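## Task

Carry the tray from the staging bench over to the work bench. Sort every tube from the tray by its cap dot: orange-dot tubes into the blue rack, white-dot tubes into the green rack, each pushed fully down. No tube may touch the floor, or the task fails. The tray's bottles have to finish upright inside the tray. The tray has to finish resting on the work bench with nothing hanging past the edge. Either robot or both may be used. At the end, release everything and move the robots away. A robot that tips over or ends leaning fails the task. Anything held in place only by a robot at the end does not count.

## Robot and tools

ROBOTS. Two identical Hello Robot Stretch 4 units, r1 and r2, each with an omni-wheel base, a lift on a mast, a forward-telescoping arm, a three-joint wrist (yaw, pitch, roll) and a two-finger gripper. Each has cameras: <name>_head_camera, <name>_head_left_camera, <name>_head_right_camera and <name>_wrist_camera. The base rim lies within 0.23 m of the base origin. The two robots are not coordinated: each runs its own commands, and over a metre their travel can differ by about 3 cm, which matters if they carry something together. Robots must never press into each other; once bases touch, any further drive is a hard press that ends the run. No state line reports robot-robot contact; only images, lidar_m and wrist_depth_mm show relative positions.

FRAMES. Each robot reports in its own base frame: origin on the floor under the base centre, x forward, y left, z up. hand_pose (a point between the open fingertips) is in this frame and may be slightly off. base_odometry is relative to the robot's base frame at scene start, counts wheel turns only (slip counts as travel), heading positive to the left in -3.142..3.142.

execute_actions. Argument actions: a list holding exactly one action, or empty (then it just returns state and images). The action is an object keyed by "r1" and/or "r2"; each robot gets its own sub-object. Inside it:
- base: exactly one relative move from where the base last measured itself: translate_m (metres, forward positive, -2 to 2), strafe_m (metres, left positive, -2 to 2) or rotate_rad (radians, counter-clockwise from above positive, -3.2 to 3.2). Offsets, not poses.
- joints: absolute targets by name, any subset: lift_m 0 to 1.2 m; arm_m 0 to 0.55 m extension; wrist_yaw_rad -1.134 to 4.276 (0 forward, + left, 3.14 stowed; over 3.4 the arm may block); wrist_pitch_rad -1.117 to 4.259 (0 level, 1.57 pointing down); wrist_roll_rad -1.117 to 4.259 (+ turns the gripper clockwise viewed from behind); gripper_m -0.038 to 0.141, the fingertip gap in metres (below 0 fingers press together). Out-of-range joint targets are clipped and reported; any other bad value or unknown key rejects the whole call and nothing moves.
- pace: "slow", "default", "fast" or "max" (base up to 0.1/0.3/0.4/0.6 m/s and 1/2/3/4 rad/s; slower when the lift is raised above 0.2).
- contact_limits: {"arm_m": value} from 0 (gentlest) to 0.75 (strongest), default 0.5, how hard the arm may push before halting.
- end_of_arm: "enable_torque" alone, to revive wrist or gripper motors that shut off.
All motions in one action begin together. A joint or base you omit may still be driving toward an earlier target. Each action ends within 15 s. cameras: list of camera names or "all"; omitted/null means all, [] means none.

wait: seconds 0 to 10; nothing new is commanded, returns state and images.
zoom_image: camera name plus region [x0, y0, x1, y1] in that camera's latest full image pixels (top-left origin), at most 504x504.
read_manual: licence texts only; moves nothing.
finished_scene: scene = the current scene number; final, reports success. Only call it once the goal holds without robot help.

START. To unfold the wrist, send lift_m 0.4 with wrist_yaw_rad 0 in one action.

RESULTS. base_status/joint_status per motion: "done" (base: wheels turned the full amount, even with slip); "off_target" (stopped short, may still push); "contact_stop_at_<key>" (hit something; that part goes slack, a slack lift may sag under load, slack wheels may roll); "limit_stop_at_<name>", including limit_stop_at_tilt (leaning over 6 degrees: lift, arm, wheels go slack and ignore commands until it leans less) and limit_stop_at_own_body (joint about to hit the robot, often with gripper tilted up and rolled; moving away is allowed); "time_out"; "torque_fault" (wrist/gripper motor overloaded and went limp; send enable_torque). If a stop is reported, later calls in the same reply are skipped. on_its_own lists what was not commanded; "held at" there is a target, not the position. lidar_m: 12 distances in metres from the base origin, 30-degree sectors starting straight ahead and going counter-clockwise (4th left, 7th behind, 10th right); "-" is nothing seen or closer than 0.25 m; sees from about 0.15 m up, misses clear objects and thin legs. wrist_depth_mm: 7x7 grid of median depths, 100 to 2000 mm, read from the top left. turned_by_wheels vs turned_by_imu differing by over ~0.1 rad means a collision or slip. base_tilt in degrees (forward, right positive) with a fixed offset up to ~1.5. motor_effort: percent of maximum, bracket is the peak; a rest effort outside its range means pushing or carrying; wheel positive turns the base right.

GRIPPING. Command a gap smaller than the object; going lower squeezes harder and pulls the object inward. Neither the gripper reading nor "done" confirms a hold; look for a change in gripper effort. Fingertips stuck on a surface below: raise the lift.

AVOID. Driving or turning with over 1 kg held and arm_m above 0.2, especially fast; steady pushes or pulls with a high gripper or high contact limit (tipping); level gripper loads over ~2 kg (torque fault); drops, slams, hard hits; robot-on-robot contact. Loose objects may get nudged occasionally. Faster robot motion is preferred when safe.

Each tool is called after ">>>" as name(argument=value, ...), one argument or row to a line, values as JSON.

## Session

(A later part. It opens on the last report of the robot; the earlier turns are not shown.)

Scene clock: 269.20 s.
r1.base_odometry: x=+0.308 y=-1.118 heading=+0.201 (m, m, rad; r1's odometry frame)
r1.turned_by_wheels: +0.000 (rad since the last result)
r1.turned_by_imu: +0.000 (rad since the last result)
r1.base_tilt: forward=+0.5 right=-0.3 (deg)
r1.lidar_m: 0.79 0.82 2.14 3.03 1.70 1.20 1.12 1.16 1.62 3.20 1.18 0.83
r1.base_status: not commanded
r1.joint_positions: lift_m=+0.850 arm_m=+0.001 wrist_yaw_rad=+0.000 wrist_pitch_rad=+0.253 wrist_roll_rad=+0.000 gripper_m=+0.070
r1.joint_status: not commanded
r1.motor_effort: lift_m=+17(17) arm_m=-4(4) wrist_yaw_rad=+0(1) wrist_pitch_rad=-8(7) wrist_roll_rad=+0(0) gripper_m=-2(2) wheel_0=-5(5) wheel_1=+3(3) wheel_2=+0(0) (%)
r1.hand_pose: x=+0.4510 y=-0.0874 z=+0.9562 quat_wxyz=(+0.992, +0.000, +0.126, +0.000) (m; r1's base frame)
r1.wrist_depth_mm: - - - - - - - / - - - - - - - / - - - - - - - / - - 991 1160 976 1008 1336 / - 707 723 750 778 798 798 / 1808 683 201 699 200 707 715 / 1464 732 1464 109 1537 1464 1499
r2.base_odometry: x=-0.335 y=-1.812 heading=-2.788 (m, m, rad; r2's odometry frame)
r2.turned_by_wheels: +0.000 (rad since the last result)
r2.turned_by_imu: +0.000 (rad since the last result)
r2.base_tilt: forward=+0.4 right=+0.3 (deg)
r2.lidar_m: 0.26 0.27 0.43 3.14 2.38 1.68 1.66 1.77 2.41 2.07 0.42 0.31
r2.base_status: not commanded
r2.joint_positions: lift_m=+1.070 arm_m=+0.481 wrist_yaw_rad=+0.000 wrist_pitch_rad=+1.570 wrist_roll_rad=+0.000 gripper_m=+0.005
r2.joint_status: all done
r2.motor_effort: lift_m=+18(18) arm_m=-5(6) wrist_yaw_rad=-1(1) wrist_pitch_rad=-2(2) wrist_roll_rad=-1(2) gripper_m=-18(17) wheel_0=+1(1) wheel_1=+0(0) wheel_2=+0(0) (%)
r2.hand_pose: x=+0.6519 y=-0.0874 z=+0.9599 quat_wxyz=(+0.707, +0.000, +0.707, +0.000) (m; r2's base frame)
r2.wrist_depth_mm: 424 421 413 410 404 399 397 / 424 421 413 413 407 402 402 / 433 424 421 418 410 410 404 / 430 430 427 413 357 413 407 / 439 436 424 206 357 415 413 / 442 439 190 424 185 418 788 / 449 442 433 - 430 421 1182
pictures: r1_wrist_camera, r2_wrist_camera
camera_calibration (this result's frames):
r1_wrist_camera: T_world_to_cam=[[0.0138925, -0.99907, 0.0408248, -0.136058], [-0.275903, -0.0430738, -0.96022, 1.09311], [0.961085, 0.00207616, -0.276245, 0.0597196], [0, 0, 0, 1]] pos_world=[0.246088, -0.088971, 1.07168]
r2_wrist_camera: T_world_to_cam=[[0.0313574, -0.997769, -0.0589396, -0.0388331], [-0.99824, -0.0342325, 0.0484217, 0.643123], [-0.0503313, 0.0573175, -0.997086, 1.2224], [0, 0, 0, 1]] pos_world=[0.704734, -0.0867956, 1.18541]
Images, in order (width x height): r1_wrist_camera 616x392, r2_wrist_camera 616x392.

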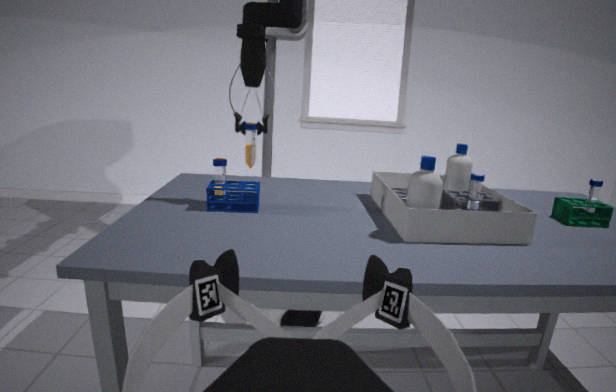

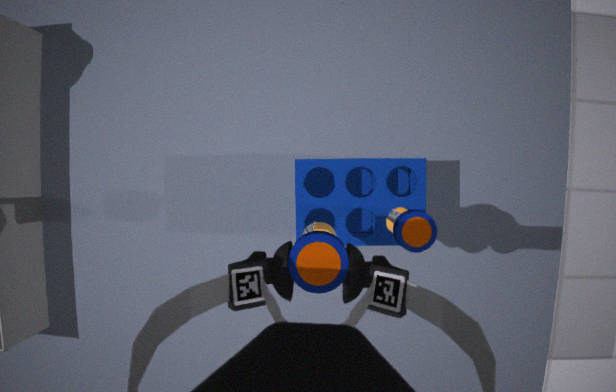

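>>> execute_actions(
  actions=[
    {"r2":{"joints":{"lift_m":0.972,"arm_m":0.484},"pace":"slow"}},
  ],
  cameras=["r1_wrist_camera"],
)

>>> execute_actions(
  actions=[
    {"r2":{"joints":{"gripper_m":0.045}}},
  ],
  cameras=[],
)

>>> execute_actions(
  actions=[
    {"r2":{"joints":{"lift_m":1.03}}},
  ],
  cameras=[],
)

>>> execute_actions(
  actions=[
    {"r2":{"base":{"strafe_m":0.597},"joints":{"arm_m":0.535,"gripper_m":0.06}}},
  ],
  cameras=["r2_wrist_camera","r1_wrist_camera"],
)

Scene clock: 282.53 s.
r1.base_odometry: x=+0.308 y=-1.118 heading=+0.201 (m, m, rad; r1's odometry frame)
r1.turned_by_wheels: +0.000 (rad since the last result)
r1.turned_by_imu: +0.002 (rad since the last result)
r1.base_tilt: forward=+0.6 right=-0.3 (deg)
r1.lidar_m: 0.79 0.82 2.17 3.01 1.73 1.20 1.14 1.19 1.63 3.19 1.20 0.84
r1.base_status: not commanded
r1.joint_positions: lift_m=+0.850 arm_m=+0.001 wrist_yaw_rad=+0.000 wrist_pitch_rad=+0.253 wrist_roll_rad=+0.000 gripper_m=+0.070
r1.joint_status: not commanded
r1.motor_effort: lift_m=+17(17) arm_m=-5(4) wrist_yaw_rad=+0(1) wrist_pitch_rad=-7(8) wrist_roll_rad=-1(1) gripper_m=-3(3) wheel_0=-5(5) wheel_1=+4(4) wheel_2=+0(0) (%)
r1.hand_pose: x=+0.4510 y=-0.0874 z=+0.9562 quat_wxyz=(+0.992, +0.000, +0.126, +0.000) (m; r1's base frame)
r1.wrist_depth_mm: - - - - - - - / - - - - - - - / - - - - - - - / - - 991 1118 976 1008 1308 / - 699 715 750 768 798 809 / 1708 683 201 699 200 699 715 / 1430 732 1430 108 1499 1464 1576
r2.base_odometry: x=-0.335 y=-1.812 heading=-2.788 (m, m, rad; r2's odometry frame)
r2.turned_by_wheels: +0.000 (rad since the last result)
r2.turned_by_imu: -0.001 (rad since the last result)
r2.base_tilt: forward=+0.4 right=+0.3 (deg)
r2.lidar_m: 0.29 0.29 0.41 3.12 2.40 1.70 1.65 1.74 2.41 2.06 0.43 0.29
r2.base_status: not commanded
r2.joint_positions: lift_m=+0.972 arm_m=+0.483 wrist_yaw_rad=+0.000 wrist_pitch_rad=+1.570 wrist_roll_rad=+0.000 gripper_m=+0.005
r2.joint_status: all done
r2.motor_effort: lift_m=+15(19) arm_m=+5(3) wrist_yaw_rad=-1(0) wrist_pitch_rad=-3(3) wrist_roll_rad=-1(1) gripper_m=-16(18) wheel_0=+1(1) wheel_1=+0(0) wheel_2=+0(0) (%)
r2.hand_pose: x=+0.6542 y=-0.0874 z=+0.8621 quat_wxyz=(+0.707, +0.000, +0.707, +0.000) (m; r2's base frame)
r2.wrist_depth_mm: 325 320 317 317 312 306 306 / 329 324 320 315 314 312 306 / 332 329 324 322 317 314 310 / 336 332 327 315 290 315 312 / 338 334 330 204 262 319 317 / 343 340 189 327 185 320 322 / 343 338 338 - 327 324 322
pictures: r1_wrist_camera
camera_calibration (this result's frames):
r1_wrist_camera: T_world_to_cam=[[0.0138924, -0.99907, 0.0408248, -0.136058], [-0.275903, -0.0430738, -0.96022, 1.09311], [0.961085, 0.00207604, -0.276245, 0.0597196], [0, 0, 0, 1]] pos_world=[0.246088, -0.0889711, 1.07168]
Images, in order (width x height): r1_wrist_camera 616x392.

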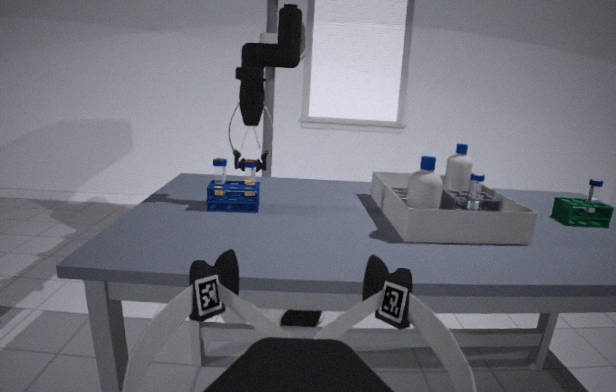

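Scene clock: 283.73 s.
r1.base_odometry: x=+0.308 y=-1.118 heading=+0.201 (m, m, rad; r1's odometry frame)
r1.turned_by_wheels: +0.000 (rad since the last result)
r1.turned_by_imu: +0.000 (rad since the last result)
r1.base_tilt: forward=+0.6 right=-0.2 (deg)
r1.lidar_m: 0.79 0.84 2.17 3.04 1.71 1.21 1.15 1.19 1.62 3.19 1.20 0.82
r1.base_status: not commanded
r1.joint_positions: lift_m=+0.850 arm_m=+0.001 wrist_yaw_rad=+0.000 wrist_pitch_rad=+0.253 wrist_roll_rad=+0.000 gripper_m=+0.070
r1.joint_status: not commanded
r1.motor_effort: lift_m=+17(17) arm_m=-5(4) wrist_yaw_rad=+0(0) wrist_pitch_rad=-7(7) wrist_roll_rad=-1(0) gripper_m=-4(2) wheel_0=-5(4) wheel_1=+4(3) wheel_2=+0(0) (%)
r1.hand_pose: x=+0.4510 y=-0.0874 z=+0.9562 quat_wxyz=(+0.992, +0.000, +0.126, +0.000) (m; r1's base frame)
r1.wrist_depth_mm: - - - - - - - / - - - - - - - / - - - - - - - / - - 991 1138 960 1025 1366 / - 691 723 750 768 788 809 / 1756 691 202 691 200 707 707 / 1464 723 1430 108 1499 1499 1499
r2.base_odometry: x=-0.335 y=-1.812 heading=-2.788 (m, m, rad; r2's odometry frame)
r2.turned_by_wheels: +0.000 (rad since the last result)
r2.turned_by_imu: +0.000 (rad since the last result)
r2.base_tilt: forward=+0.4 right=+0.2 (deg)
r2.lidar_m: 0.28 0.31 0.40 3.12 2.40 1.72 1.67 1.74 2.42 2.06 0.43 0.30
r2.base_status: not commanded
r2.joint_positions: lift_m=+0.972 arm_m=+0.483 wrist_yaw_rad=+0.000 wrist_pitch_rad=+1.570 wrist_roll_rad=+0.000 gripper_m=+0.045
r2.joint_status: all done
r2.motor_effort: lift_m=+17(17) arm_m=+5(5) wrist_yaw_rad=+0(1) wrist_pitch_rad=-3(3) wrist_roll_rad=-1(2) gripper_m=-4(16) wheel_0=+1(1) wheel_1=+0(0) wheel_2=+0(0) (%)
r2.hand_pose: x=+0.6542 y=-0.0874 z=+0.8620 quat_wxyz=(+0.707, +0.000, +0.707, +0.000) (m; r2's base frame)
r2.wrist_depth_mm: 324 319 319 312 309 307 304 / 327 324 320 317 312 309 306 / 329 327 322 319 314 314 310 / 334 329 327 315 286 314 314 / 334 332 327 204 260 317 315 / 342 334 330 204 190 320 319 / 342 342 336 - 327 324 320
pictures: none
No camera images: the call's "cameras" was empty. Leave "cameras" out to get every camera's image.

Scene clock: 284.90 s.
r1.base_odometry: x=+0.308 y=-1.118 heading=+0.201 (m, m, rad; r1's odometry frame)
r1.turned_by_wheels: +0.000 (rad since the last result)
r1.turned_by_imu: +0.000 (rad since the last result)
r1.base_tilt: forward=+0.6 right=-0.3 (deg)
r1.lidar_m: 0.79 0.83 2.16 3.04 1.67 1.21 1.13 1.20 1.63 3.19 1.19 0.85
r1.base_status: not commanded
r1.joint_positions: lift_m=+0.850 arm_m=+0.001 wrist_yaw_rad=+0.000 wrist_pitch_rad=+0.253 wrist_roll_rad=+0.000 gripper_m=+0.070
r1.joint_status: not commanded
r1.motor_effort: lift_m=+17(17) arm_m=-5(4) wrist_yaw_rad=+0(1) wrist_pitch_rad=-8(7) wrist_roll_rad=+0(2) gripper_m=-3(2) wheel_0=-5(5) wheel_1=+3(3) wheel_2=+0(0) (%)
r1.hand_pose: x=+0.4510 y=-0.0874 z=+0.9562 quat_wxyz=(+0.992, +0.000, +0.126, +0.000) (m; r1's base frame)
r1.wrist_depth_mm: - - - - - - - / - - - - - - - / - - - - - - - / - - 991 1160 960 1008 1336 / - 699 723 750 788 788 798 / 1708 691 201 691 200 707 715 / 1464 723 1430 108 1499 1464 1499
r2.base_odometry: x=-0.335 y=-1.812 heading=-2.788 (m, m, rad; r2's odometry frame)
r2.turned_by_wheels: +0.000 (rad since the last result)
r2.turned_by_imu: +0.000 (rad since the last result)
r2.base_tilt: forward=+0.4 right=+0.3 (deg)
r2.lidar_m: 0.28 0.29 0.43 3.13 2.41 1.71 1.66 1.75 2.41 2.08 0.41 0.31
r2.base_status: not commanded
r2.joint_positions: lift_m=+1.030 arm_m=+0.483 wrist_yaw_rad=+0.000 wrist_pitch_rad=+1.570 wrist_roll_rad=+0.000 gripper_m=+0.045
r2.joint_status: all done
r2.motor_effort: lift_m=+22(24) arm_m=+4(5) wrist_yaw_rad=+0(0) wrist_pitch_rad=-2(3) wrist_roll_rad=-2(1) gripper_m=-2(5) wheel_0=+1(1) wheel_1=+0(0) wheel_2=+0(0) (%)
r2.hand_pose: x=+0.6542 y=-0.0874 z=+0.9195 quat_wxyz=(+0.707, +0.000, +0.707, +0.000) (m; r2's base frame)
r2.wrist_depth_mm: 382 377 375 366 366 362 359 / 384 382 377 373 370 366 362 / 387 384 382 375 373 368 366 / 394 389 384 322 319 370 370 / 397 392 389 322 257 375 375 / 399 399 389 382 190 379 375 / 404 404 397 - 384 379 379
pictures: none
No camera images: the call's "cameras" was empty. Leave "cameras" out to get every camera's image.

Scene clock: 288.20 s.
r1.base_odometry: x=+0.308 y=-1.118 heading=+0.201 (m, m, rad; r1's odometry frame)
r1.turned_by_wheels: +0.000 (rad since the last result)
r1.turned_by_imu: +0.001 (rad since the last result)
r1.base_tilt: forward=+0.6 right=-0.3 (deg)
r1.lidar_m: 0.78 0.84 2.16 3.05 1.67 1.22 1.15 1.20 1.62 3.19 1.19 0.84
r1.base_status: not commanded
r1.joint_positions: lift_m=+0.850 arm_m=+0.001 wrist_yaw_rad=+0.000 wrist_pitch_rad=+0.253 wrist_roll_rad=+0.000 gripper_m=+0.070
r1.joint_status: not commanded
r1.motor_effort: lift_m=+17(17) arm_m=-4(4) wrist_yaw_rad=-1(1) wrist_pitch_rad=-8(8) wrist_roll_rad=+0(1) gripper_m=-1(4) wheel_0=-5(5) wheel_1=+3(4) wheel_2=+0(0) (%)
r1.hand_pose: x=+0.4510 y=-0.0874 z=+0.9562 quat_wxyz=(+0.992, +0.000, +0.126, +0.000) (m; r1's base frame)
r1.wrist_depth_mm: - - - - - 1118 - / - - - - - - - / - - - - - - - / - - 991 1138 976 1008 1336 / - 699 723 750 778 788 809 / 1708 683 202 691 201 715 707 / 1464 741 1464 108 1499 1464 1537
r2.base_odometry: x=-0.129 y=-2.372 heading=-2.788 (m, m, rad; r2's odometry frame)
r2.turned_by_wheels: +0.000 (rad since the last result)
r2.turned_by_imu: +0.001 (rad since the last result)
r2.base_tilt: forward=+0.4 right=+0.3 (deg)
r2.lidar_m: 0.26 0.30 0.44 2.53 2.37 1.71 1.66 1.72 2.40 2.66 0.41 0.31
r2.base_status: done
r2.joint_positions: lift_m=+1.030 arm_m=+0.534 wrist_yaw_rad=+0.000 wrist_pitch_rad=+1.570 wrist_roll_rad=+0.000 gripper_m=+0.060
r2.joint_status: all done
r2.motor_effort: lift_m=+22(22) arm_m=+5(6) wrist_yaw_rad=+0(0) wrist_pitch_rad=-2(2) wrist_roll_rad=-2(1) gripper_m=-2(4) wheel_0=+1(12) wheel_1=-1(9) wheel_2=+0(1) (%)
r2.hand_pose: x=+0.7052 y=-0.0874 z=+0.9196 quat_wxyz=(+0.707, +0.000, +0.707, +0.000) (m; r2's base frame)
r2.wrist_depth_mm: 384 379 375 366 362 359 357 / 382 379 375 366 366 336 237 / 387 384 379 375 370 362 263 / 392 389 382 377 373 368 362 / 362 392 384 319 324 314 312 / 402 394 317 322 193 345 340 / 402 404 399 - 384 379 345
pictures: r1_wrist_camera, r2_wrist_camera
camera_calibration (this result's frames):
r1_wrist_camera: T_world_to_cam=[[0.0138922, -0.99907, 0.0408247, -0.136058], [-0.275903, -0.0430737, -0.96022, 1.09311], [0.961085, 0.00207593, -0.276245, 0.0597196], [0, 0, 0, 1]] pos_world=[0.246088, -0.0889711, 1.07168]
r2_wrist_camera: T_world_to_cam=[[0.0314059, -0.997767, -0.0589401, -0.0429135], [-0.998238, -0.0342822, 0.0484405, 0.698261], [-0.0503529, 0.0573149, -0.997086, 1.18491], [0, 0, 0, 1]] pos_world=[0.758042, -0.0867929, 1.14511]
Images, in order (width x height): r1_wrist_camera 616x392, r2_wrist_camera 616x392.

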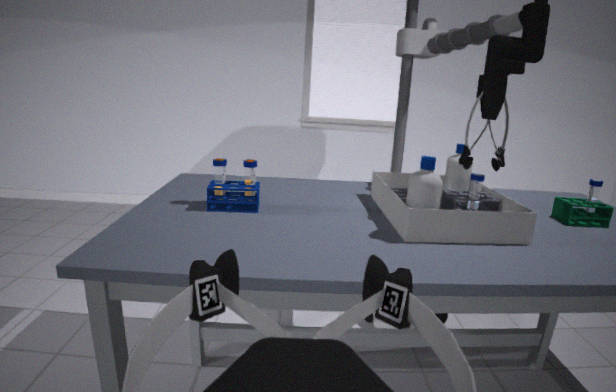

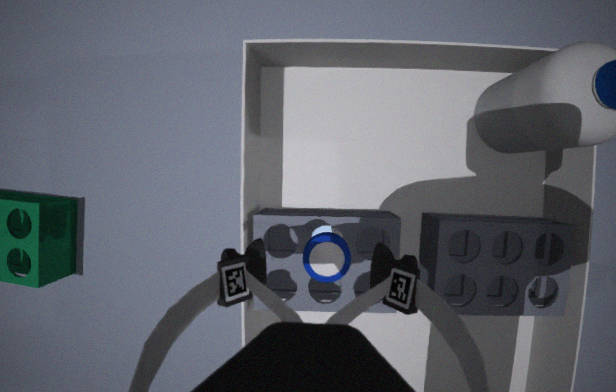

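>>> execute_actions(
  actions=[
    {"r2":{"base":{"strafe_m":-0.007},"joints":{"lift_m":0.985,"arm_m":0.528},"pace":"slow"}},
  ],
  cameras=[],
)

>>> execute_actions(
  actions=[
    {"r2":{"joints":{"gripper_m":0.005}}},
  ],
  cameras=[],
)

>>> execute_actions(
  actions=[
    {"r2":{"joints":{"lift_m":1.09}},"r1":{"base":{"strafe_m":-0.75}}},
  ],
  cameras=[],
)

>>> execute_actions(
  actions=[
    {"r2":{"base":{"strafe_m":0.308}}},
  ],
  cameras=[],
)

>>> execute_actions(
  actions=[
    {"r2":{"joints":{"lift_m":1.07,"arm_m":0.47}}},
  ],
  cameras=["r2_wrist_camera","r1_wrist_camera"],
)

Scene clock: 300.23 s.
r1.base_odometry: x=+0.308 y=-1.118 heading=+0.201 (m, m, rad; r1's odometry frame)
r1.turned_by_wheels: +0.000 (rad since the last result)
r1.turned_by_imu: +0.001 (rad since the last result)
r1.base_tilt: forward=+0.7 right=-0.2 (deg)
r1.lidar_m: 0.80 0.83 2.15 3.04 1.68 1.21 1.14 1.20 1.60 3.17 1.20 0.84
r1.base_status: not commanded
r1.joint_positions: lift_m=+0.850 arm_m=+0.001 wrist_yaw_rad=+0.000 wrist_pitch_rad=+0.253 wrist_roll_rad=+0.000 gripper_m=+0.070
r1.joint_status: not commanded
r1.motor_effort: lift_m=+17(17) arm_m=-4(4) wrist_yaw_rad=+1(1) wrist_pitch_rad=-8(8) wrist_roll_rad=-2(2) gripper_m=-2(1) wheel_0=-5(5) wheel_1=+3(3) wheel_2=+0(0) (%)
r1.hand_pose: x=+0.4510 y=-0.0874 z=+0.9562 quat_wxyz=(+0.992, +0.000, +0.126, +0.000) (m; r1's base frame)
r1.wrist_depth_mm: - - - - - - - / - - - - - - - / - - - - - - - / - - 991 1118 976 1008 1336 / - 699 723 759 788 798 809 / 1756 683 202 691 200 707 715 / 1397 741 1430 108 1537 1499 1537
r2.base_odometry: x=-0.131 y=-2.366 heading=-2.788 (m, m, rad; r2's odometry frame)
r2.turned_by_wheels: +0.000 (rad since the last result)
r2.turned_by_imu: -0.001 (rad since the last result)
r2.base_tilt: forward=+0.4 right=+0.3 (deg)
r2.lidar_m: 0.29 0.30 0.43 2.54 2.38 1.73 1.66 1.72 2.42 2.64 0.41 0.32
r2.base_status: done
r2.joint_positions: lift_m=+0.985 arm_m=+0.529 wrist_yaw_rad=+0.000 wrist_pitch_rad=+1.570 wrist_roll_rad=+0.000 gripper_m=+0.060
r2.joint_status: all done
r2.motor_effort: lift_m=+18(23) arm_m=-5(7) wrist_yaw_rad=-1(1) wrist_pitch_rad=-2(3) wrist_roll_rad=-1(1) gripper_m=-1(2) wheel_0=+2(6) wheel_1=-2(2) wheel_2=+0(0) (%)
r2.hand_pose: x=+0.7000 y=-0.0874 z=+0.8749 quat_wxyz=(+0.707, +0.000, +0.707, +0.000) (m; r2's base frame)
r2.wrist_depth_mm: 338 332 325 291 285 273 - / 340 336 327 327 322 320 229 / 343 342 332 329 325 324 270 / 345 343 336 330 329 325 322 / 347 343 300 274 303 271 267 / 351 349 268 214 193 274 273 / 359 353 349 - 338 332 330
pictures: none
No camera images: the call's "cameras" was empty. Leave "cameras" out to get every camera's image.

Scene clock: 301.57 s.
r1.base_odometry: x=+0.308 y=-1.118 heading=+0.201 (m, m, rad; r1's odometry frame)
r1.turned_by_wheels: +0.000 (rad since the last result)
r1.turned_by_imu: +0.000 (rad since the last result)
r1.base_tilt: forward=+0.5 right=-0.3 (deg)
r1.lidar_m: 0.78 0.82 2.15 3.03 1.68 1.21 1.14 1.17 1.62 3.19 1.20 0.81
r1.base_status: not commanded
r1.joint_positions: lift_m=+0.850 arm_m=+0.001 wrist_yaw_rad=+0.000 wrist_pitch_rad=+0.253 wrist_roll_rad=+0.000 gripper_m=+0.070
r1.joint_status: not commanded
r1.motor_effort: lift_m=+17(17) arm_m=-4(4) wrist_yaw_rad=-1(1) wrist_pitch_rad=-8(7) wrist_roll_rad=-1(0) gripper_m=-2(2) wheel_0=-5(5) wheel_1=+3(3) wheel_2=+0(0) (%)
r1.hand_pose: x=+0.4510 y=-0.0874 z=+0.9562 quat_wxyz=(+0.992, +0.000, +0.126, +0.000) (m; r1's base frame)
r1.wrist_depth_mm: - - - - - - - / - - - - - - - / - - - - - - - / - - 1008 1160 960 1025 1308 / - 699 723 750 759 788 809 / 1708 683 202 691 200 699 723 / 1397 732 1430 108 1576 1464 1537
r2.base_odometry: x=-0.131 y=-2.366 heading=-2.788 (m, m, rad; r2's odometry frame)
r2.turned_by_wheels: +0.000 (rad since the last result)
r2.turned_by_imu: +0.000 (rad since the last result)
r2.base_tilt: forward=+0.4 right=+0.3 (deg)
r2.lidar_m: 0.27 0.30 0.44 2.53 2.38 1.74 1.67 1.70 2.39 2.64 0.43 0.30
r2.base_status: not commanded
r2.joint_positions: lift_m=+0.985 arm_m=+0.529 wrist_yaw_rad=+0.000 wrist_pitch_rad=+1.570 wrist_roll_rad=+0.000 gripper_m=+0.005
r2.joint_status: all done
r2.motor_effort: lift_m=+17(17) arm_m=-5(5) wrist_yaw_rad=+0(1) wrist_pitch_rad=-2(2) wrist_roll_rad=-2(1) gripper_m=-18(19) wheel_0=+2(2) wheel_1=-2(2) wheel_2=+0(0) (%)
r2.hand_pose: x=+0.7000 y=-0.0874 z=+0.8749 quat_wxyz=(+0.707, +0.000, +0.707, +0.000) (m; r2's base frame)
r2.wrist_depth_mm: 334 334 327 291 285 274 - / 340 336 327 325 320 315 231 / 343 340 332 329 325 322 271 / 345 342 336 332 329 325 320 / 349 347 298 207 303 268 267 / 355 349 190 208 185 272 272 / 357 353 351 - 338 336 332
pictures: none
No camera images: the call's "cameras" was empty. Leave "cameras" out to get every camera's image.

Scene clock: 305.40 s.
r1.base_odometry: x=+0.457 y=-1.853 heading=+0.201 (m, m, rad; r1's odometry frame)
r1.turned_by_wheels: +0.000 (rad since the last result)
r1.turned_by_imu: -0.003 (rad since the last result)
r1.base_tilt: forward=+0.5 right=-0.3 (deg)
r1.lidar_m: 0.80 0.85 1.16 3.21 1.65 1.20 1.12 1.19 1.60 2.44 2.52 0.86
r1.base_status: done
r1.joint_positions: lift_m=+0.850 arm_m=+0.001 wrist_yaw_rad=+0.000 wrist_pitch_rad=+0.253 wrist_roll_rad=+0.000 gripper_m=+0.070
r1.joint_status: not commanded
r1.motor_effort: lift_m=+17(17) arm_m=-4(5) wrist_yaw_rad=+0(1) wrist_pitch_rad=-7(7) wrist_roll_rad=-1(1) gripper_m=-3(4) wheel_0=+4(13) wheel_1=-2(14) wheel_2=+0(0) (%)
r1.hand_pose: x=+0.4510 y=-0.0874 z=+0.9562 quat_wxyz=(+0.992, +0.000, +0.126, +0.000) (m; r1's base frame)
r1.wrist_depth_mm: - - 1576 - - - - / - - - - - - - / - - - - - - - / 917 809 1008 1025 1336 - - / 691 699 723 741 768 - - / 1537 1430 202 715 200 1863 - / 1430 1430 1499 108 1537 1499 1618
r2.base_odometry: x=-0.131 y=-2.366 heading=-2.788 (m, m, rad; r2's odometry frame)
r2.turned_by_wheels: +0.000 (rad since the last result)
r2.turned_by_imu: -0.001 (rad since the last result)
r2.base_tilt: forward=+0.4 right=+0.3 (deg)
r2.lidar_m: 0.26 0.30 0.42 2.54 2.38 1.75 1.67 1.69 2.41 2.65 0.42 0.32
r2.base_status: not commanded
r2.joint_positions: lift_m=+1.090 arm_m=+0.529 wrist_yaw_rad=+0.000 wrist_pitch_rad=+1.570 wrist_roll_rad=+0.000 gripper_m=+0.005
r2.joint_status: all done
r2.motor_effort: lift_m=+22(28) arm_m=-5(5) wrist_yaw_rad=-1(2) wrist_pitch_rad=-2(3) wrist_roll_rad=-1(1) gripper_m=-17(16) wheel_0=+2(2) wheel_1=-2(2) wheel_2=+0(0) (%)
r2.hand_pose: x=+0.7000 y=-0.0874 z=+0.9795 quat_wxyz=(+0.707, +0.000, +0.707, +0.000) (m; r2's base frame)
r2.wrist_depth_mm: 442 436 433 427 424 418 415 / 449 439 439 430 424 347 273 / 455 442 439 436 427 399 349 / 424 449 445 436 433 424 424 / 418 452 449 207 392 375 430 / 466 462 190 208 185 387 433 / 473 459 459 - 445 413 433
pictures: none
No camera images: the call's "cameras" was empty. Leave "cameras" out to get every camera's image.

Scene clock: 307.73 s.
r1.base_odometry: x=+0.457 y=-1.853 heading=+0.201 (m, m, rad; r1's odometry frame)
r1.turned_by_wheels: +0.000 (rad since the last result)
r1.turned_by_imu: +0.001 (rad since the last result)
r1.base_tilt: forward=+0.7 right=-0.2 (deg)
r1.lidar_m: 0.81 0.83 1.15 3.20 1.66 1.18 1.12 1.18 1.58 2.43 2.54 0.88
r1.base_status: not commanded
r1.joint_positions: lift_m=+0.850 arm_m=+0.001 wrist_yaw_rad=+0.000 wrist_pitch_rad=+0.253 wrist_roll_rad=+0.000 gripper_m=+0.070
r1.joint_status: not commanded
r1.motor_effort: lift_m=+17(17) arm_m=-4(4) wrist_yaw_rad=+1(0) wrist_pitch_rad=-8(8) wrist_roll_rad=+0(2) gripper_m=-2(2) wheel_0=+4(4) wheel_1=-2(2) wheel_2=+0(0) (%)
r1.hand_pose: x=+0.4510 y=-0.0874 z=+0.9562 quat_wxyz=(+0.992, +0.000, +0.126, +0.000) (m; r1's base frame)
r1.wrist_depth_mm: - - - - - - - / - - - - - - - / - - - - - - - / 904 831 991 1025 1366 - - / 691 699 715 750 759 - - / 1537 1397 202 715 200 1863 - / 1430 1397 1499 109 1537 1537 1618
r2.base_odometry: x=-0.024 y=-2.655 heading=-2.788 (m, m, rad; r2's odometry frame)
r2.turned_by_wheels: +0.000 (rad since the last result)
r2.turned_by_imu: +0.000 (rad since the last result)
r2.base_tilt: forward=+0.5 right=+0.3 (deg)
r2.lidar_m: 0.28 0.31 2.30 2.21 2.33 1.74 1.67 1.72 2.42 1.17 0.44 0.32
r2.base_status: done
r2.joint_positions: lift_m=+1.090 arm_m=+0.529 wrist_yaw_rad=+0.000 wrist_pitch_rad=+1.570 wrist_roll_rad=+0.000 gripper_m=+0.005
r2.joint_status: not commanded
r2.motor_effort: lift_m=+22(23) arm_m=-6(5) wrist_yaw_rad=-1(1) wrist_pitch_rad=-2(3) wrist_roll_rad=-2(1) gripper_m=-18(17) wheel_0=+1(10) wheel_1=-1(10) wheel_2=+0(0) (%)
r2.hand_pose: x=+0.7000 y=-0.0874 z=+0.9796 quat_wxyz=(+0.707, +0.000, +0.707, +0.000) (m; r2's base frame)
r2.wrist_depth_mm: 1182 442 433 430 421 415 415 / 1229 445 436 427 430 424 387 / 1205 445 439 436 430 427 399 / 1255 452 445 436 436 427 382 / 1255 455 418 206 439 433 379 / 1281 455 189 208 185 436 433 / 1308 466 455 - 445 424 370
pictures: none
No camera images: the call's "cameras" was empty. Leave "cameras" out to get every camera's image.

Scene clock: 308.77 s.
r1.base_odometry: x=+0.457 y=-1.853 heading=+0.201 (m, m, rad; r1's odometry frame)
r1.turned_by_wheels: +0.000 (rad since the last result)
r1.turned_by_imu: +0.000 (rad since the last result)
r1.base_tilt: forward=+0.5 right=-0.2 (deg)
r1.lidar_m: 0.82 0.85 1.14 3.21 1.69 1.21 1.11 1.17 1.58 2.44 2.52 0.87
r1.base_status: not commanded
r1.joint_positions: lift_m=+0.850 arm_m=+0.001 wrist_yaw_rad=+0.000 wrist_pitch_rad=+0.253 wrist_roll_rad=+0.000 gripper_m=+0.070
r1.joint_status: not commanded
r1.motor_effort: lift_m=+17(17) arm_m=-5(4) wrist_yaw_rad=-1(1) wrist_pitch_rad=-7(8) wrist_roll_rad=-1(0) gripper_m=-2(2) wheel_0=+4(4) wheel_1=-2(2) wheel_2=+0(0) (%)
r1.hand_pose: x=+0.4510 y=-0.0874 z=+0.9562 quat_wxyz=(+0.992, +0.000, +0.126, +0.000) (m; r1's base frame)
r1.wrist_depth_mm: - - - 1576 - - - / - - - - - - - / - - - - - - - / 917 820 1008 1042 1336 - - / 683 699 715 759 778 - - / 1537 1430 202 707 200 1921 - / 1464 1464 1499 108 1537 1537 1618
r2.base_odometry: x=-0.024 y=-2.655 heading=-2.788 (m, m, rad; r2's odometry frame)
r2.turned_by_wheels: +0.000 (rad since the last result)
r2.turned_by_imu: +0.000 (rad since the last result)
r2.base_tilt: forward=+0.4 right=+0.3 (deg)
r2.lidar_m: 0.28 0.28 2.33 2.24 2.32 1.74 1.66 1.69 2.41 1.17 0.42 0.31
r2.base_status: not commanded
r2.joint_positions: lift_m=+1.070 arm_m=+0.471 wrist_yaw_rad=+0.000 wrist_pitch_rad=+1.570 wrist_roll_rad=+0.000 gripper_m=+0.005
r2.joint_status: all done
r2.motor_effort: lift_m=+18(21) arm_m=-5(6) wrist_yaw_rad=+2(0) wrist_pitch_rad=-3(3) wrist_roll_rad=-1(2) gripper_m=-18(18) wheel_0=+1(1) wheel_1=-1(0) wheel_2=+0(0) (%)
r2.hand_pose: x=+0.6420 y=-0.0874 z=+0.9599 quat_wxyz=(+0.707, +0.000, +0.707, +0.000) (m; r2's base frame)
r2.wrist_depth_mm: 798 418 413 407 404 402 353 / 1182 421 418 410 413 404 357 / 1229 424 421 418 410 407 364 / 1205 430 359 364 418 410 362 / 1229 427 433 206 421 415 357 / 1255 436 190 208 185 421 370 / 854 442 442 - 427 421 347
pictures: r1_wrist_camera, r2_wrist_camera
camera_calibration (this result's frames):
r1_wrist_camera: T_world_to_cam=[[0.0139038, -0.99907, 0.0408247, -0.13606], [-0.275899, -0.0430769, -0.960221, 1.09311], [0.961086, 0.00208726, -0.276241, 0.0597143], [0, 0, 0, 1]] pos_world=[0.246089, -0.0889702, 1.07168]
r2_wrist_camera: T_world_to_cam=[[0.0314507, -0.997766, -0.0589386, -0.0385793], [-0.998238, -0.0343242, 0.0483936, 0.633172], [-0.0503085, 0.0573128, -0.997088, 1.2219], [0, 0, 0, 1]] pos_world=[0.694742, -0.0867907, 1.18543]
Images, in order (width x height): r1_wrist_camera 616x392, r2_wrist_camera 616x392.

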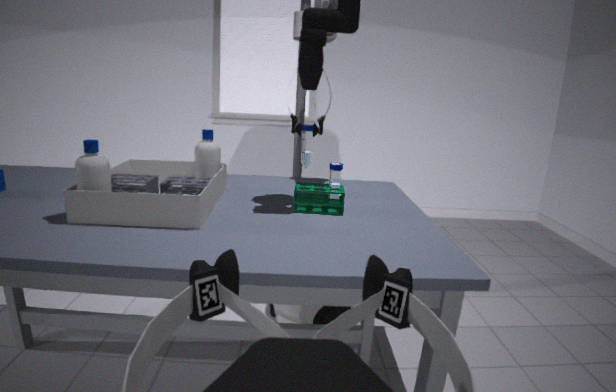

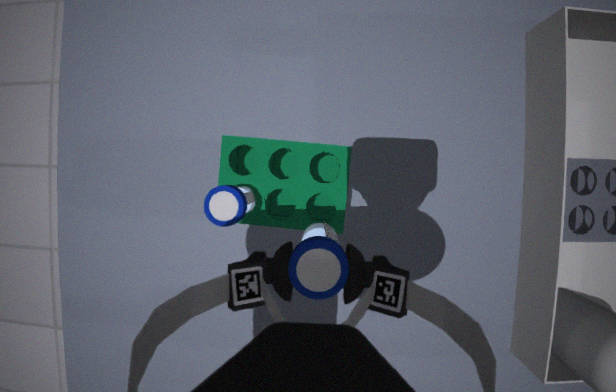

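Hole ≈(321,208): forward 0.016.

>>> execute_actions(
  actions=[
    {"r2":{"joints":{"arm_m":0.488},"pace":"slow"}},
  ],
  cameras=[],
)

>>> execute_actions(
  actions=[
    {"r2":{"joints":{"lift_m":0.972},"pace":"slow"}},
  ],
  cameras=["r1_wrist_camera"],
)

>>> execute_actions(
  actions=[
    {"r2":{"joints":{"gripper_m":0.045}}},
  ],
  cameras=[],
)

>>> execute_actions(
  actions=[
    {"r2":{"joints":{"lift_m":1.05}}},
  ],
  cameras=[],
)

>>> execute_actions(
  actions=[
    {"r2":{"base":{"translate_m":-0.4},"joints":{"arm_m":0.01}}},
  ],
  cameras=["r2_head_camera","r1_wrist_camera"],
)

Scene clock: 318.20 s.
r1.base_odometry: x=+0.457 y=-1.853 heading=+0.201 (m, m, rad; r1's odometry frame)
r1.turned_by_wheels: +0.000 (rad since the last result)
r1.turned_by_imu: +0.001 (rad since the last result)
r1.base_tilt: forward=+0.7 right=-0.1 (deg)
r1.lidar_m: 0.81 0.87 1.15 3.21 1.70 1.19 1.12 1.17 1.58 2.43 2.52 0.87
r1.base_status: not commanded
r1.joint_positions: lift_m=+0.850 arm_m=+0.001 wrist_yaw_rad=+0.000 wrist_pitch_rad=+0.253 wrist_roll_rad=+0.000 gripper_m=+0.070
r1.joint_status: not commanded
r1.motor_effort: lift_m=+17(17) arm_m=-4(5) wrist_yaw_rad=+0(1) wrist_pitch_rad=-7(8) wrist_roll_rad=-2(0) gripper_m=-1(2) wheel_0=+4(4) wheel_1=-2(2) wheel_2=+0(0) (%)
r1.hand_pose: x=+0.4510 y=-0.0874 z=+0.9562 quat_wxyz=(+0.992, +0.000, +0.126, +0.000) (m; r1's base frame)
r1.wrist_depth_mm: - - - 1576 - - - / - - - - - - - / - - - - - - - / 904 820 991 1060 1336 - - / 691 699 723 750 778 - - / 1576 1430 201 715 199 1863 - / 1430 1430 1464 108 1499 1576 1576
r2.base_odometry: x=-0.024 y=-2.655 heading=-2.788 (m, m, rad; r2's odometry frame)
r2.turned_by_wheels: +0.000 (rad since the last result)
r2.turned_by_imu: -0.001 (rad since the last result)
r2.base_tilt: forward=+0.4 right=+0.3 (deg)
r2.lidar_m: 0.26 0.29 2.33 2.23 2.34 1.75 1.64 1.70 2.43 1.19 0.44 0.29
r2.base_status: not commanded
r2.joint_positions: lift_m=+1.070 arm_m=+0.487 wrist_yaw_rad=+0.000 wrist_pitch_rad=+1.570 wrist_roll_rad=+0.000 gripper_m=+0.005
r2.joint_status: all done
r2.motor_effort: lift_m=+18(18) arm_m=+5(6) wrist_yaw_rad=-1(0) wrist_pitch_rad=-3(2) wrist_roll_rad=-1(1) gripper_m=-16(17) wheel_0=+1(1) wheel_1=+0(1) wheel_2=+0(0) (%)
r2.hand_pose: x=+0.6582 y=-0.0874 z=+0.9599 quat_wxyz=(+0.707, +0.000, +0.707, +0.000) (m; r2's base frame)
r2.wrist_depth_mm: 809 415 415 407 404 397 355 / 1205 421 418 413 407 402 357 / 1205 424 424 418 413 407 370 / 1205 427 421 394 418 410 362 / 1229 436 430 207 418 415 379 / 1229 439 190 207 185 415 370 / 866 442 439 - 427 421 347
pictures: none
No camera images: the call's "cameras" was empty. Leave "cameras" out to get every camera's image.

Scene clock: 319.90 s.
r1.base_odometry: x=+0.457 y=-1.853 heading=+0.201 (m, m, rad; r1's odometry frame)
r1.turned_by_wheels: +0.000 (rad since the last result)
r1.turned_by_imu: +0.001 (rad since the last result)
r1.base_tilt: forward=+0.5 right=-0.2 (deg)
r1.lidar_m: 0.80 0.86 1.13 3.22 1.65 1.20 1.14 1.16 1.58 2.45 2.53 0.88
r1.base_status: not commanded
r1.joint_positions: lift_m=+0.850 arm_m=+0.001 wrist_yaw_rad=+0.000 wrist_pitch_rad=+0.253 wrist_roll_rad=+0.000 gripper_m=+0.070
r1.joint_status: not commanded
r1.motor_effort: lift_m=+17(17) arm_m=-4(4) wrist_yaw_rad=+0(0) wrist_pitch_rad=-7(7) wrist_roll_rad=+0(1) gripper_m=-2(2) wheel_0=+4(4) wheel_1=-2(2) wheel_2=+0(0) (%)
r1.hand_pose: x=+0.4510 y=-0.0874 z=+0.9562 quat_wxyz=(+0.992, +0.000, +0.126, +0.000) (m; r1's base frame)
r1.wrist_depth_mm: - - - 1618 - - - / - - - - - - - / - - - - - - - / 904 831 1008 1060 1336 - - / 683 707 723 750 778 - - / 1537 1430 202 707 200 1983 - / 1430 1430 1499 109 1499 1576 1618
r2.base_odometry: x=-0.024 y=-2.655 heading=-2.788 (m, m, rad; r2's odometry frame)
r2.turned_by_wheels: +0.000 (rad since the last result)
r2.turned_by_imu: +0.000 (rad since the last result)
r2.base_tilt: forward=+0.4 right=+0.3 (deg)
r2.lidar_m: 0.28 0.32 2.34 2.23 2.33 1.72 1.66 1.70 2.41 1.17 0.42 0.29
r2.base_status: not commanded
r2.joint_positions: lift_m=+0.972 arm_m=+0.487 wrist_yaw_rad=+0.000 wrist_pitch_rad=+1.570 wrist_roll_rad=+0.000 gripper_m=+0.005
r2.joint_status: all done
r2.motor_effort: lift_m=+16(19) arm_m=+5(5) wrist_yaw_rad=+1(1) wrist_pitch_rad=-2(3) wrist_roll_rad=-1(1) gripper_m=-16(18) wheel_0=+1(1) wheel_1=+0(1) wheel_2=+0(0) (%)
r2.hand_pose: x=+0.6583 y=-0.0874 z=+0.8621 quat_wxyz=(+0.707, +0.000, +0.707, +0.000) (m; r2's base frame)
r2.wrist_depth_mm: 327 322 319 315 309 307 304 / 325 325 319 315 314 314 306 / 329 329 322 320 315 315 310 / 332 330 267 265 322 317 317 / 338 334 212 207 322 319 317 / 342 338 190 206 185 320 319 / 343 340 336 - 329 324 322
pictures: r1_wrist_camera
camera_calibration (this result's frames):
r1_wrist_camera: T_world_to_cam=[[0.013904, -0.99907, 0.0408249, -0.13606], [-0.275899, -0.0430771, -0.960221, 1.09311], [0.961086, 0.00208737, -0.276241, 0.0597143], [0, 0, 0, 1]] pos_world=[0.246089, -0.0889702, 1.07168]
Images, in order (width x height): r1_wrist_camera 616x392.

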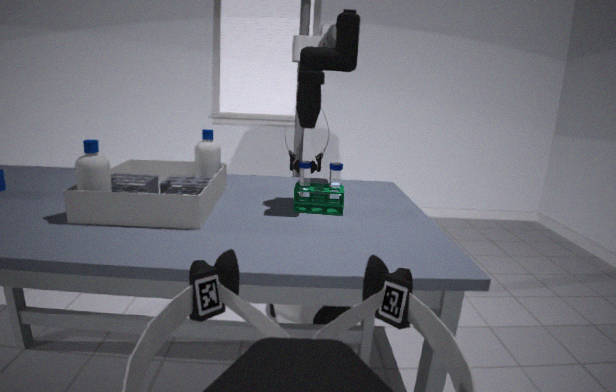

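Scene clock: 321.10 s.
r1.base_odometry: x=+0.457 y=-1.853 heading=+0.201 (m, m, rad; r1's odometry frame)
r1.turned_by_wheels: +0.000 (rad since the last result)
r1.turned_by_imu: +0.000 (rad since the last result)
r1.base_tilt: forward=+0.6 right=-0.3 (deg)
r1.lidar_m: 0.81 0.86 1.13 3.17 1.67 1.18 1.12 1.16 1.57 2.43 2.54 0.85
r1.base_status: not commanded
r1.joint_positions: lift_m=+0.850 arm_m=+0.001 wrist_yaw_rad=+0.000 wrist_pitch_rad=+0.253 wrist_roll_rad=+0.000 gripper_m=+0.070
r1.joint_status: not commanded
r1.motor_effort: lift_m=+17(17) arm_m=-4(4) wrist_yaw_rad=+0(1) wrist_pitch_rad=-7(7) wrist_roll_rad=-1(1) gripper_m=-4(5) wheel_0=+4(4) wheel_1=-2(2) wheel_2=+0(0) (%)
r1.hand_pose: x=+0.4510 y=-0.0874 z=+0.9562 quat_wxyz=(+0.992, +0.000, +0.126, +0.000) (m; r1's base frame)
r1.wrist_depth_mm: - - - 1576 - - - / - - - - - - - / - - - - - - - / 904 831 1008 1042 1336 - - / 699 699 723 741 768 - - / 1576 1430 202 707 200 1921 - / 1430 1464 1464 108 1537 1537 1618
r2.base_odometry: x=-0.024 y=-2.655 heading=-2.788 (m, m, rad; r2's odometry frame)
r2.turned_by_wheels: +0.000 (rad since the last result)
r2.turned_by_imu: +0.000 (rad since the last result)
r2.base_tilt: forward=+0.4 right=+0.3 (deg)
r2.lidar_m: 0.26 0.30 2.34 2.22 2.32 1.72 1.66 1.74 2.41 1.16 0.39 0.31
r2.base_status: not commanded
r2.joint_positions: lift_m=+0.972 arm_m=+0.487 wrist_yaw_rad=+0.000 wrist_pitch_rad=+1.570 wrist_roll_rad=+0.000 gripper_m=+0.045
r2.joint_status: all done
r2.motor_effort: lift_m=+17(17) arm_m=+5(5) wrist_yaw_rad=+0(2) wrist_pitch_rad=-2(2) wrist_roll_rad=-2(1) gripper_m=-3(17) wheel_0=+1(1) wheel_1=+0(1) wheel_2=+0(0) (%)
r2.hand_pose: x=+0.6583 y=-0.0874 z=+0.8620 quat_wxyz=(+0.707, +0.000, +0.707, +0.000) (m; r2's base frame)
r2.wrist_depth_mm: 324 319 315 314 312 306 301 / 327 322 319 314 312 309 306 / 329 325 324 320 317 312 309 / 334 329 266 263 317 314 314 / 338 330 211 213 322 317 314 / 340 336 332 203 190 320 319 / 342 340 334 - 329 324 322
pictures: none
No camera images: the call's "cameras" was empty. Leave "cameras" out to get every camera's image.

Scene clock: 322.40 s.
r1.base_odometry: x=+0.457 y=-1.853 heading=+0.201 (m, m, rad; r1's odometry frame)
r1.turned_by_wheels: +0.000 (rad since the last result)
r1.turned_by_imu: +0.000 (rad since the last result)
r1.base_tilt: forward=+0.6 right=-0.2 (deg)
r1.lidar_m: 0.79 0.86 1.16 3.19 1.69 1.17 1.13 1.18 1.58 2.43 2.53 0.88
r1.base_status: not commanded
r1.joint_positions: lift_m=+0.850 arm_m=+0.001 wrist_yaw_rad=+0.000 wrist_pitch_rad=+0.253 wrist_roll_rad=+0.000 gripper_m=+0.070
r1.joint_status: not commanded
r1.motor_effort: lift_m=+17(17) arm_m=-5(4) wrist_yaw_rad=-1(1) wrist_pitch_rad=-7(8) wrist_roll_rad=-1(1) gripper_m=-4(4) wheel_0=+4(4) wheel_1=-2(2) wheel_2=+0(0) (%)
r1.hand_pose: x=+0.4510 y=-0.0874 z=+0.9562 quat_wxyz=(+0.992, +0.000, +0.126, +0.000) (m; r1's base frame)
r1.wrist_depth_mm: - - - 1229 - - - / - - - - - - - / - - - - - - - / 904 820 1008 1025 1308 - - / 683 699 732 750 768 - - / 1537 1397 201 707 200 1921 - / 1430 1397 1464 108 1499 1576 1618
r2.base_odometry: x=-0.024 y=-2.655 heading=-2.788 (m, m, rad; r2's odometry frame)
r2.turned_by_wheels: +0.000 (rad since the last result)
r2.turned_by_imu: +0.000 (rad since the last result)
r2.base_tilt: forward=+0.4 right=+0.3 (deg)
r2.lidar_m: 0.29 0.31 2.32 2.22 2.32 1.72 1.65 1.71 2.40 1.16 0.40 0.31
r2.base_status: not commanded
r2.joint_positions: lift_m=+1.050 arm_m=+0.487 wrist_yaw_rad=+0.000 wrist_pitch_rad=+1.570 wrist_roll_rad=+0.000 gripper_m=+0.045
r2.joint_status: all done
r2.motor_effort: lift_m=+22(26) arm_m=+5(5) wrist_yaw_rad=+0(2) wrist_pitch_rad=-2(2) wrist_roll_rad=-1(1) gripper_m=-4(3) wheel_0=+1(1) wheel_1=-1(1) wheel_2=+0(0) (%)
r2.hand_pose: x=+0.6583 y=-0.0874 z=+0.9395 quat_wxyz=(+0.707, +0.000, +0.707, +0.000) (m; r2's base frame)
r2.wrist_depth_mm: 402 402 394 389 387 379 357 / 410 397 397 394 387 384 357 / 410 404 399 394 392 384 357 / 413 410 373 342 394 389 359 / 418 413 404 343 399 394 353 / 421 421 410 402 190 397 353 / 430 424 418 - 407 399 345
pictures: none
No camera images: the call's "cameras" was empty. Leave "cameras" out to get every camera's image.

Scene clock: 325.23 s.
r1.base_odometry: x=+0.457 y=-1.853 heading=+0.201 (m, m, rad; r1's odometry frame)
r1.turned_by_wheels: +0.000 (rad since the last result)
r1.turned_by_imu: +0.001 (rad since the last result)
r1.base_tilt: forward=+0.6 right=-0.2 (deg)
r1.lidar_m: 0.81 0.86 1.14 3.20 1.69 1.20 1.12 1.18 1.56 2.42 2.54 0.86
r1.base_status: not commanded
r1.joint_positions: lift_m=+0.850 arm_m=+0.001 wrist_yaw_rad=+0.000 wrist_pitch_rad=+0.253 wrist_roll_rad=+0.000 gripper_m=+0.070
r1.joint_status: not commanded
r1.motor_effort: lift_m=+17(17) arm_m=-4(5) wrist_yaw_rad=-1(0) wrist_pitch_rad=-7(7) wrist_roll_rad=-1(2) gripper_m=-2(4) wheel_0=+4(4) wheel_1=-2(2) wheel_2=+0(0) (%)
r1.hand_pose: x=+0.4510 y=-0.0874 z=+0.9562 quat_wxyz=(+0.992, +0.000, +0.126, +0.000) (m; r1's base frame)
r1.wrist_depth_mm: - - - - - - - / - - - - - - - / - - - - - - - / 904 820 991 1042 1336 - - / 683 699 723 750 778 - - / 1576 1397 202 723 200 1921 - / 1464 1430 1499 108 1537 1537 1618
r2.base_odometry: x=+0.351 y=-2.516 heading=-2.788 (m, m, rad; r2's odometry frame)
r2.turned_by_wheels: +0.000 (rad since the last result)
r2.turned_by_imu: -0.004 (rad since the last result)
r2.base_tilt: forward=+0.4 right=+0.3 (deg)
r2.lidar_m: 0.66 0.70 2.30 2.22 1.80 1.33 1.25 1.29 1.86 3.07 0.96 0.73
r2.base_status: done
r2.joint_positions: lift_m=+1.050 arm_m=+0.011 wrist_yaw_rad=+0.000 wrist_pitch_rad=+1.570 wrist_roll_rad=+0.000 gripper_m=+0.045
r2.joint_status: all done
r2.motor_effort: lift_m=+22(22) arm_m=-5(6) wrist_yaw_rad=-1(1) wrist_pitch_rad=-3(3) wrist_roll_rad=-1(1) gripper_m=-3(5) wheel_0=-3(6) wheel_1=+0(4) wheel_2=+0(11) (%)
r2.hand_pose: x=+0.1819 y=-0.0874 z=+0.9396 quat_wxyz=(+0.707, +0.000, +0.707, +0.000) (m; r2's base frame)
r2.wrist_depth_mm: 1182 1160 1138 1138 1118 1118 1098 / 1182 1182 1160 1160 1138 1118 1118 / 1205 1205 1160 1160 1138 1118 1118 / 1205 1182 1182 960 1138 1138 1138 / 1205 1205 960 976 1160 1138 1160 / 1229 1255 960 831 190 1182 1160 / 1229 1255 1205 - 1160 1182 1160
pictures: r1_wrist_camera, r2_head_camera
camera_calibration (this result's frames):
r1_wrist_camera: T_world_to_cam=[[0.0139038, -0.99907, 0.0408248, -0.13606], [-0.275899, -0.043077, -0.960221, 1.09311], [0.961086, 0.0020872, -0.276241, 0.0597143], [0, 0, 0, 1]] pos_world=[0.246089, -0.0889702, 1.07168]
Images, in order (width x height): r1_wrist_camera 616x392, r2_head_camera 420x560.

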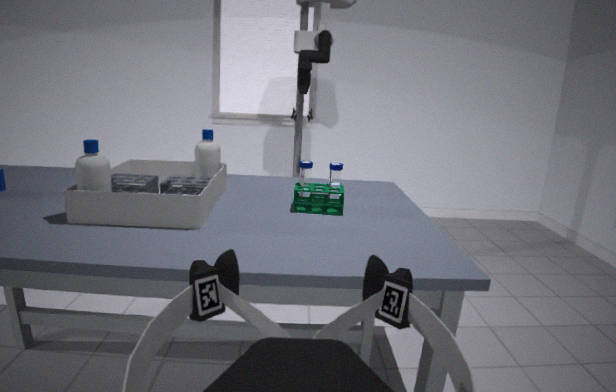

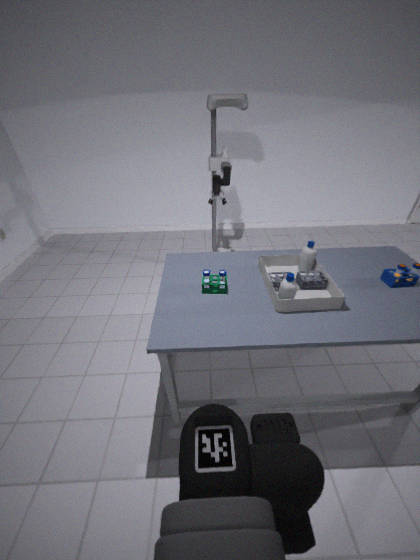

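>>> finished_scene(
  scene=2,
)

The scene is finished: the task was done.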